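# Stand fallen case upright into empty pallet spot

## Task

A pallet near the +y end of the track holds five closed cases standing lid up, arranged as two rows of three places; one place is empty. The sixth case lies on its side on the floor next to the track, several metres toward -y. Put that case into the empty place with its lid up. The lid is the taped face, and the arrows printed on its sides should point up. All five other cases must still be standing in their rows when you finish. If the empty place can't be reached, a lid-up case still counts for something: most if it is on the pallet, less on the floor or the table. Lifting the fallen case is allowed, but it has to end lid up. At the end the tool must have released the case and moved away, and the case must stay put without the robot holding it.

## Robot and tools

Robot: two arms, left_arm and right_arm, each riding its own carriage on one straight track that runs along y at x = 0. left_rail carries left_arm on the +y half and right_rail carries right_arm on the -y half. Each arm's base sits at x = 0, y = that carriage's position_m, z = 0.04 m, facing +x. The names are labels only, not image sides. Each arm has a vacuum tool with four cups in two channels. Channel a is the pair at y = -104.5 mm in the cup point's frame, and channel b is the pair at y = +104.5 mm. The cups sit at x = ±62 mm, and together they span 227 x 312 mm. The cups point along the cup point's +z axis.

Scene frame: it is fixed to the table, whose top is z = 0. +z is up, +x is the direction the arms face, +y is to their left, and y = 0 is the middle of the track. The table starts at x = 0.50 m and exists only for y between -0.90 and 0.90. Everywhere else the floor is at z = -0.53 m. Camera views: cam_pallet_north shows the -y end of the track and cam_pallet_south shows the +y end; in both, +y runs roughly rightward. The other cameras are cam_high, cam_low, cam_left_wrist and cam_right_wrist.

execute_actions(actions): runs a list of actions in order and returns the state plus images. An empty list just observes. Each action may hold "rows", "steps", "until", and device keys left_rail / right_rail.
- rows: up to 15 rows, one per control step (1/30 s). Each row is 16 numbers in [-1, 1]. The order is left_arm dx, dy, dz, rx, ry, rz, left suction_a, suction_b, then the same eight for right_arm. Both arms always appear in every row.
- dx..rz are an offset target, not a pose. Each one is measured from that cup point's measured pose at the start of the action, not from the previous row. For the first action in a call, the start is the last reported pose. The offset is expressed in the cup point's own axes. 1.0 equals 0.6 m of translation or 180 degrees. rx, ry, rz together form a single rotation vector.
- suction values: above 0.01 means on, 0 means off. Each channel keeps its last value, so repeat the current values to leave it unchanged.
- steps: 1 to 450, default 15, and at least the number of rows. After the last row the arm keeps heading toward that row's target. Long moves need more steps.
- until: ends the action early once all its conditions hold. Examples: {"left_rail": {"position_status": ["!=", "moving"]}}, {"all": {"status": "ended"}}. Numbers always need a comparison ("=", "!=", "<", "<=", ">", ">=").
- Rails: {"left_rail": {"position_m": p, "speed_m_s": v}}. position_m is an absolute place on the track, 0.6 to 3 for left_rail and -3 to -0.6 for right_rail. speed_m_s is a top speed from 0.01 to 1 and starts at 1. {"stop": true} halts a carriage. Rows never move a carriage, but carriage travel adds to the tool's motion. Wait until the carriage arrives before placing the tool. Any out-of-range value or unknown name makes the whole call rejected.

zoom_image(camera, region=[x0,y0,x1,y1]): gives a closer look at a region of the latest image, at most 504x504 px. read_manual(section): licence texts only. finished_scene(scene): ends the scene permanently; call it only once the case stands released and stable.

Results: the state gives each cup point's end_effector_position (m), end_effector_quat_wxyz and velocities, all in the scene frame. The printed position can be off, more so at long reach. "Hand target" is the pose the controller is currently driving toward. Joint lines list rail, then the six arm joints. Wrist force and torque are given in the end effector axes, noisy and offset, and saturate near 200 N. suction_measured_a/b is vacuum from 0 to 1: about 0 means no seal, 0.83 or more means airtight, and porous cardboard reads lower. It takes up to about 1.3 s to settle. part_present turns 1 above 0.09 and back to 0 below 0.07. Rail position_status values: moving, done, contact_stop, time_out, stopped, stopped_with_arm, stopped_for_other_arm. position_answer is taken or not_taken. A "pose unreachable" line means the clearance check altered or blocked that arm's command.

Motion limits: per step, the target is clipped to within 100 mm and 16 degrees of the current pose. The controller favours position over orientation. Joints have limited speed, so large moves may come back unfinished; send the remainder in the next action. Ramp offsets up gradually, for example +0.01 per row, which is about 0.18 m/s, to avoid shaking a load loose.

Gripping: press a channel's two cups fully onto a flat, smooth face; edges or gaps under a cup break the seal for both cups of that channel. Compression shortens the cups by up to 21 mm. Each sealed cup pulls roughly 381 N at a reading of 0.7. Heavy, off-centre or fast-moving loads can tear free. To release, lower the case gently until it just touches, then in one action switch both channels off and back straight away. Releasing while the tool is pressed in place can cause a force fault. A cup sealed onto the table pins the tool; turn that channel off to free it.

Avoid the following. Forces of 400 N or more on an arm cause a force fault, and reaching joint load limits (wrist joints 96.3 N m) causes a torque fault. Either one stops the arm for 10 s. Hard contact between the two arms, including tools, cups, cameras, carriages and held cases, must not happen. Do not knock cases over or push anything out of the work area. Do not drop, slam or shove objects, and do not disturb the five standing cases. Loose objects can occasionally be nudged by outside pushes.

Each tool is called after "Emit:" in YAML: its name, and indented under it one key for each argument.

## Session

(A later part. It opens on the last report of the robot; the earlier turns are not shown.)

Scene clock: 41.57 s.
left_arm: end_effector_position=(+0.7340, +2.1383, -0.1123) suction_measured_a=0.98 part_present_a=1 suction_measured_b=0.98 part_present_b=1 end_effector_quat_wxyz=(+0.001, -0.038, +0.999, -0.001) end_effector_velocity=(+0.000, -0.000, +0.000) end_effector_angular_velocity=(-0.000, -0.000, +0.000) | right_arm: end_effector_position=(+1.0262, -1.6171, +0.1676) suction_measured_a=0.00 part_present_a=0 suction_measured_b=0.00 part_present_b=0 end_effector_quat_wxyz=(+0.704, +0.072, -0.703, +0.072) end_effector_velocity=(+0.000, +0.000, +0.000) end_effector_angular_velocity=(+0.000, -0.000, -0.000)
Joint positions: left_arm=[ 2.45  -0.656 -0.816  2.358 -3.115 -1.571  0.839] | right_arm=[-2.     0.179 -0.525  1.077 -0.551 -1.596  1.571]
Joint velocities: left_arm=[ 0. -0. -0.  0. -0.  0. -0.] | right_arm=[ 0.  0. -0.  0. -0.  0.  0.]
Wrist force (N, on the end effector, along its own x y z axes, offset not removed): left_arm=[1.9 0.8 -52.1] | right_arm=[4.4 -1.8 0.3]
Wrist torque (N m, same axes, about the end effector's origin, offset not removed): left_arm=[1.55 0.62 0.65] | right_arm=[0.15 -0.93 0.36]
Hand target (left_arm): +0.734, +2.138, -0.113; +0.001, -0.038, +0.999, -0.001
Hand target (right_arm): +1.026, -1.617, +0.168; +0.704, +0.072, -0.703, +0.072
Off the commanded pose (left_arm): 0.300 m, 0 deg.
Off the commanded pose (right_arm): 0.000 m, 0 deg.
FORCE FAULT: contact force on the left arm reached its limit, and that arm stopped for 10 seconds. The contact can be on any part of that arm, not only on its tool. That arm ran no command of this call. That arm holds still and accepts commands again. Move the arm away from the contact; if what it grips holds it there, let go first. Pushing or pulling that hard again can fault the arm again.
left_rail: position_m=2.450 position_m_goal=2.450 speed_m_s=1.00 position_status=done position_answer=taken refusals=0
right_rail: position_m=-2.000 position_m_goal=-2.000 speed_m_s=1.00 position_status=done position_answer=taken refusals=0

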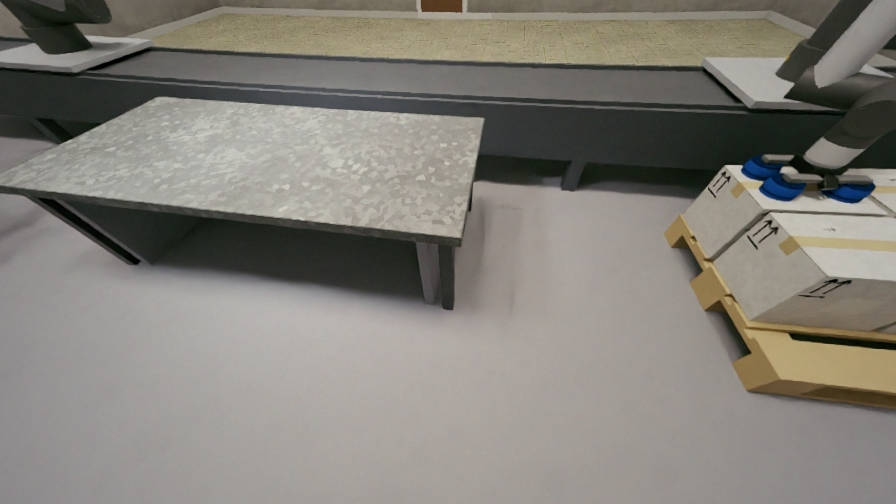

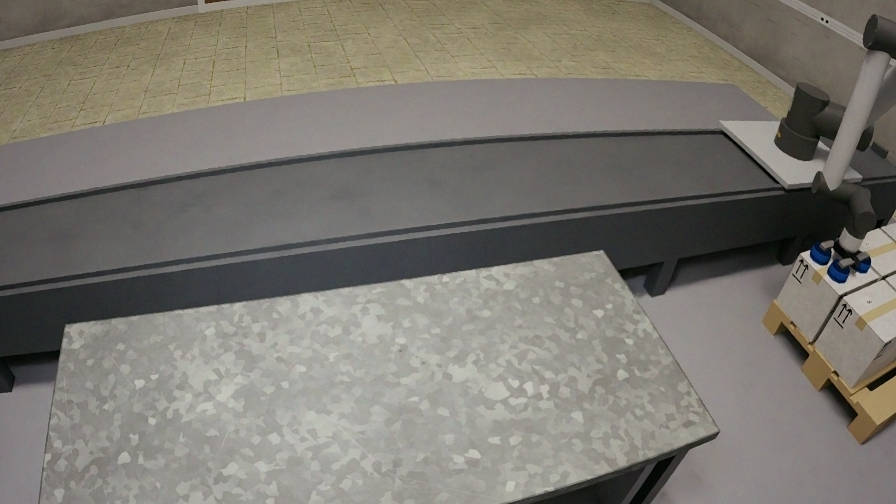

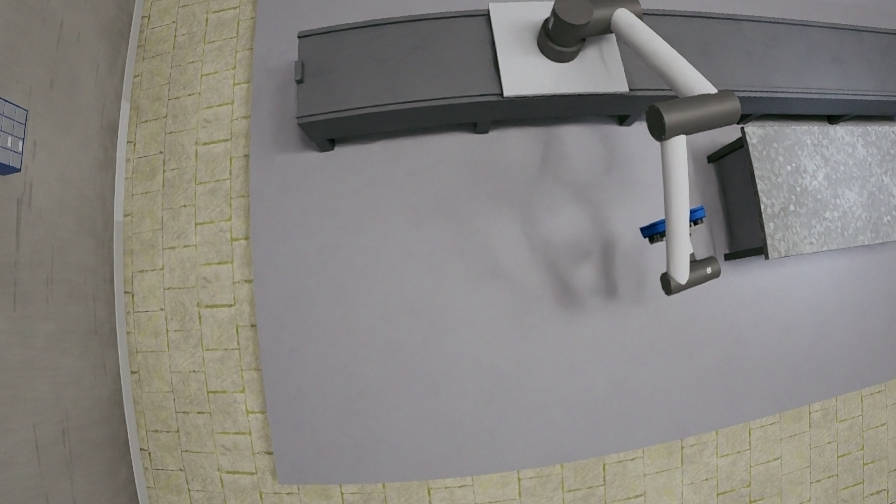

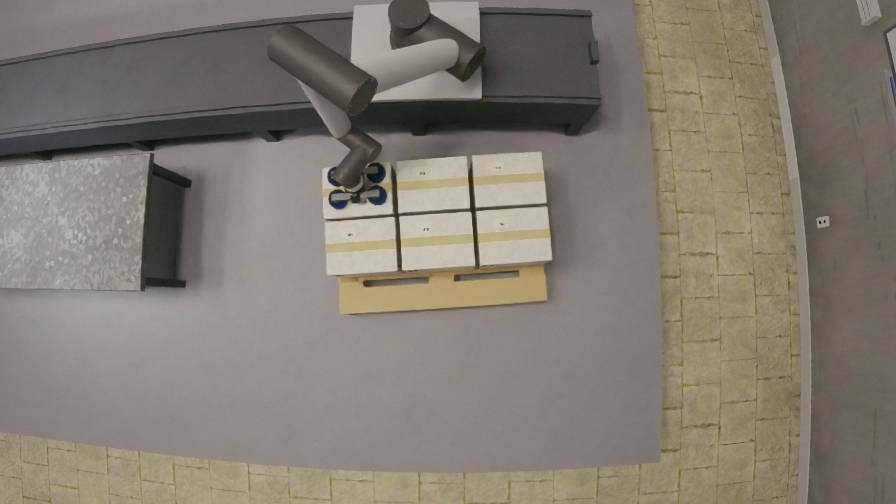

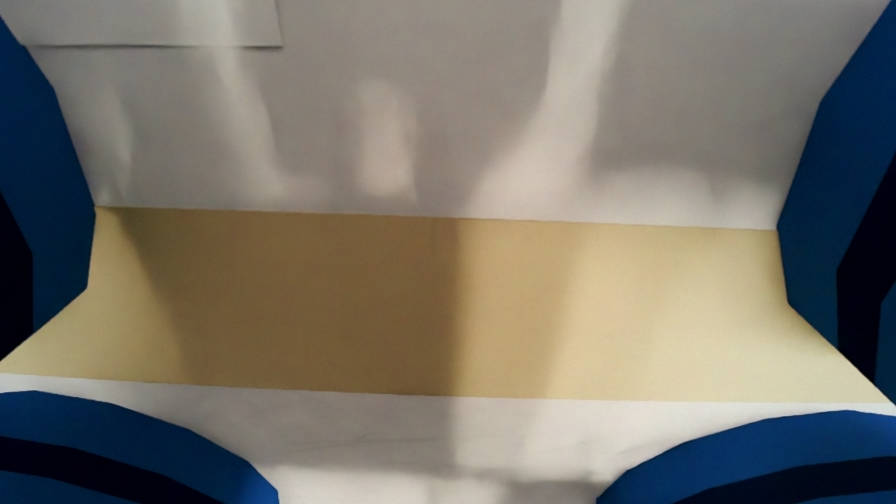

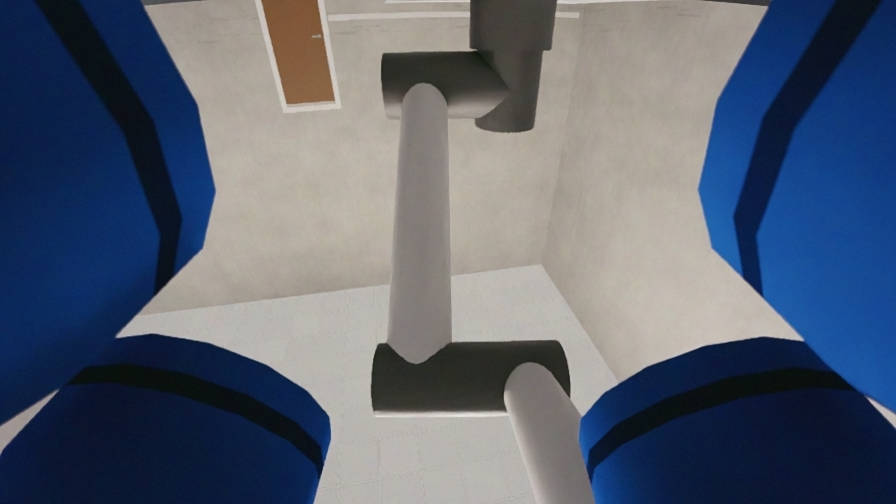

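The last lowering step pressed too hard on the pallet and caused a force fault. The case is now at the pallet surface with no extra load, so I'm releasing it and lifting clear.

Emit:
execute_actions:
  actions:
    - {"rows":[[0,0,-0.03,0,0,0,0,0,0,0,0,0,0,0,0,0],[0,0,-0.04,0,0,0,0,0,0,0,0,0,0,0,0,0],[0,0,-0.045,0,0,0,0,0,0,0,0,0,0,0,0,0],[0,0,-0.05,0,0,0,0,0,0,0,0,0,0,0,0,0],[0,0,-0.06,0,0,0,0,0,0,0,0,0,0,0,0,0],[0,0,-0.075,0,0,0,0,0,0,0,0,0,0,0,0,0],[0,0,-0.095,0,0,0,0,0,0,0,0,0,0,0,0,0],[0,0,-0.12,0,0,0,0,0,0,0,0,0,0,0,0,0],[0,0,-0.16,0,0,0,0,0,0,0,0,0,0,0,0,0],[0,0,-0.21,0,0,0,0,0,0,0,0,0,0,0,0,0],[0,0,-0.27,0,0,0,0,0,0,0,0,0,0,0,0,0],[0,0,-0.34,0,0,0,0,0,0,0,0,0,0,0,0,0],[0,0,-0.42,0,0,0,0,0,0,0,0,0,0,0,0,0],[0,0,-0.5,0,0,0,0,0,0,0,0,0,0,0,0,0],[0,0,-0.6,0,0,0,0,0,0,0,0,0,0,0,0,0]],"steps":33}

Scene clock: 43.23 s.
left_arm: end_effector_position=(+0.7339, +2.1387, +0.2329) suction_measured_a=0.00 part_present_a=0 suction_measured_b=0.00 part_present_b=0 end_effector_quat_wxyz=(+0.004, -0.038, +0.999, -0.003) end_effector_velocity=(-0.008, +0.000, +0.112) end_effector_angular_velocity=(+0.026, +0.037, -0.000) | right_arm: end_effector_position=(+1.0262, -1.6171, +0.1676) suction_measured_a=0.00 part_present_a=0 suction_measured_b=0.00 part_present_b=0 end_effector_quat_wxyz=(+0.704, +0.072, -0.703, +0.072) end_effector_velocity=(+0.000, +0.000, +0.000) end_effector_angular_velocity=(+0.000, -0.000, -0.000)
Joint positions: left_arm=[ 2.45  -0.656 -1.347  2.307 -2.541 -1.571  0.839] | right_arm=[-2.     0.179 -0.525  1.077 -0.551 -1.596  1.571]
Joint velocities: left_arm=[ 0.    -0.005 -0.149 -0.069  0.263 -0.002 -0.005] | right_arm=[ 0. -0. -0.  0.  0.  0.  0.]
Wrist force (N, on the end effector, along its own x y z axes, offset not removed): left_arm=[1.9 -2.1 2.1] | right_arm=[4.0 -1.7 -1.4]
Wrist torque (N m, same axes, about the end effector's origin, offset not removed): left_arm=[0.03 -0.72 0.64] | right_arm=[0.10 -0.81 0.37]
Hand target (left_arm): +0.733, +2.139, +0.247; +0.001, -0.038, +0.999, -0.001
Hand target (right_arm): +1.026, -1.617, +0.168; +0.704, +0.072, -0.703, +0.072
Off the commanded pose (left_arm): 0.015 m, 0 deg.
Off the commanded pose (right_arm): 0.000 m, 0 deg.
left_rail: position_m=2.450 position_m_goal=2.450 speed_m_s=1.00 position_status=done position_answer=taken refusals=0
right_rail: position_m=-2.000 position_m_goal=-2.000 speed_m_s=1.00 position_status=done position_answer=taken refusals=0

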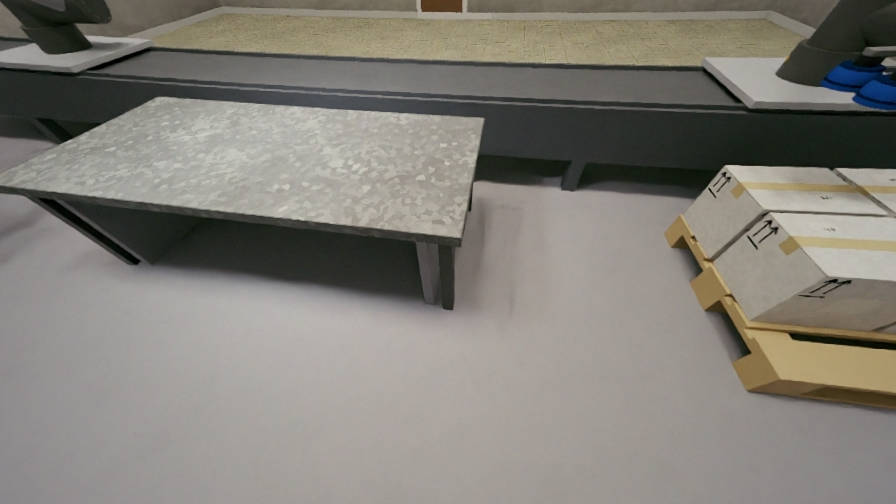

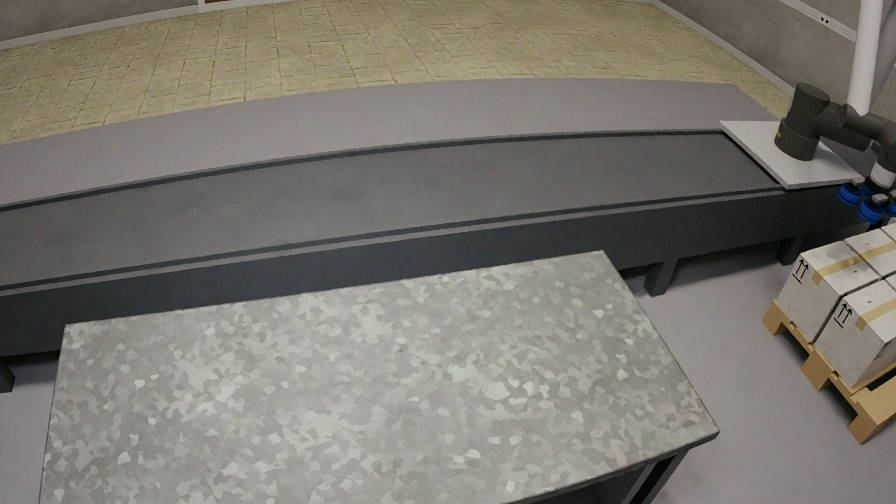

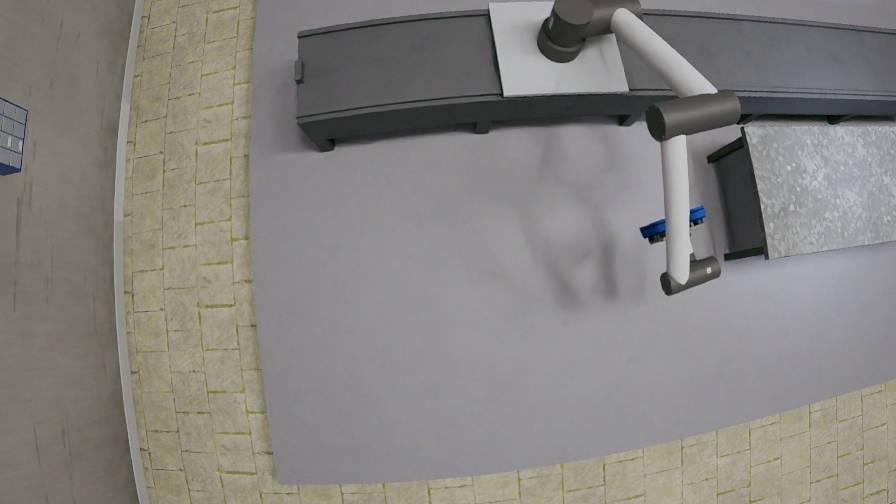

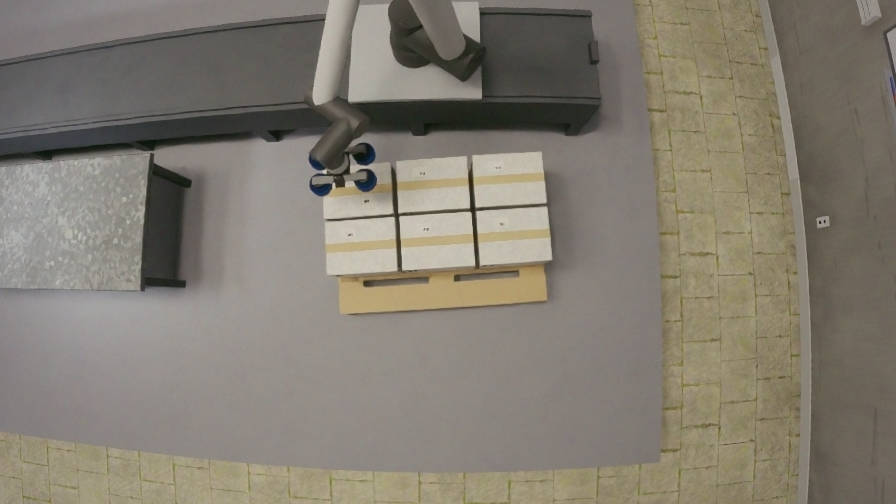

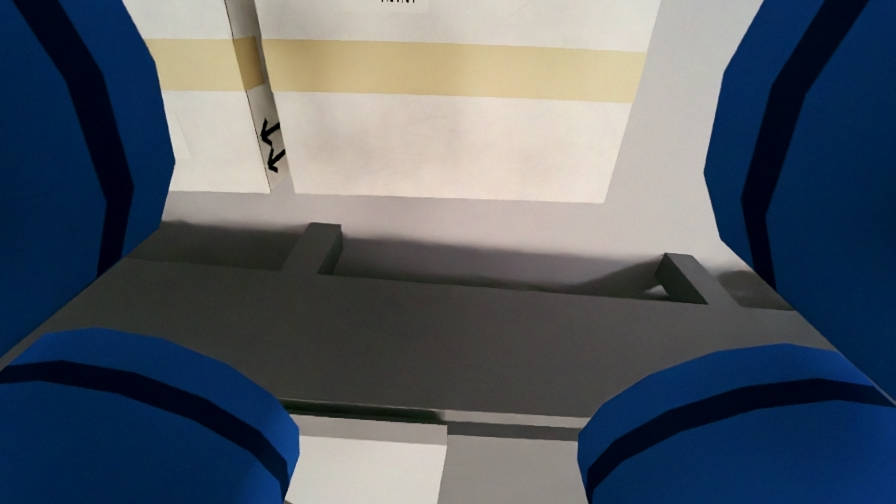

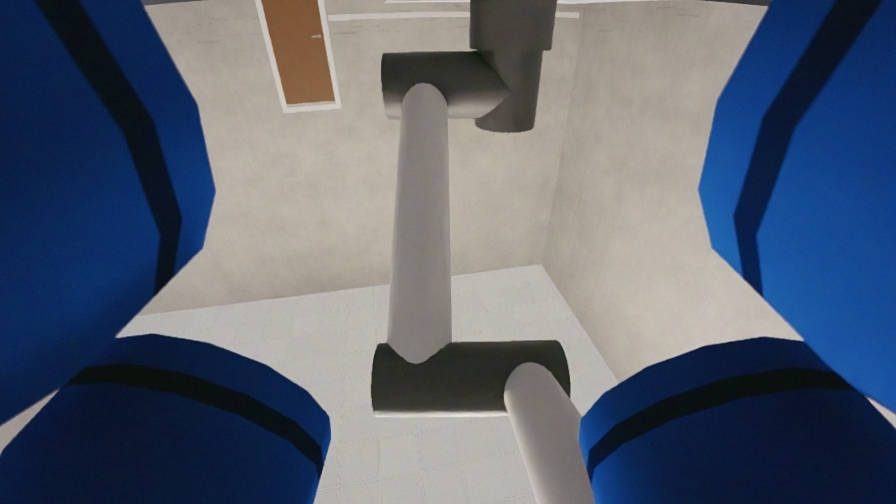

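Emit:
finished_scene:
  scene: 2

The scene is finished: the task was done.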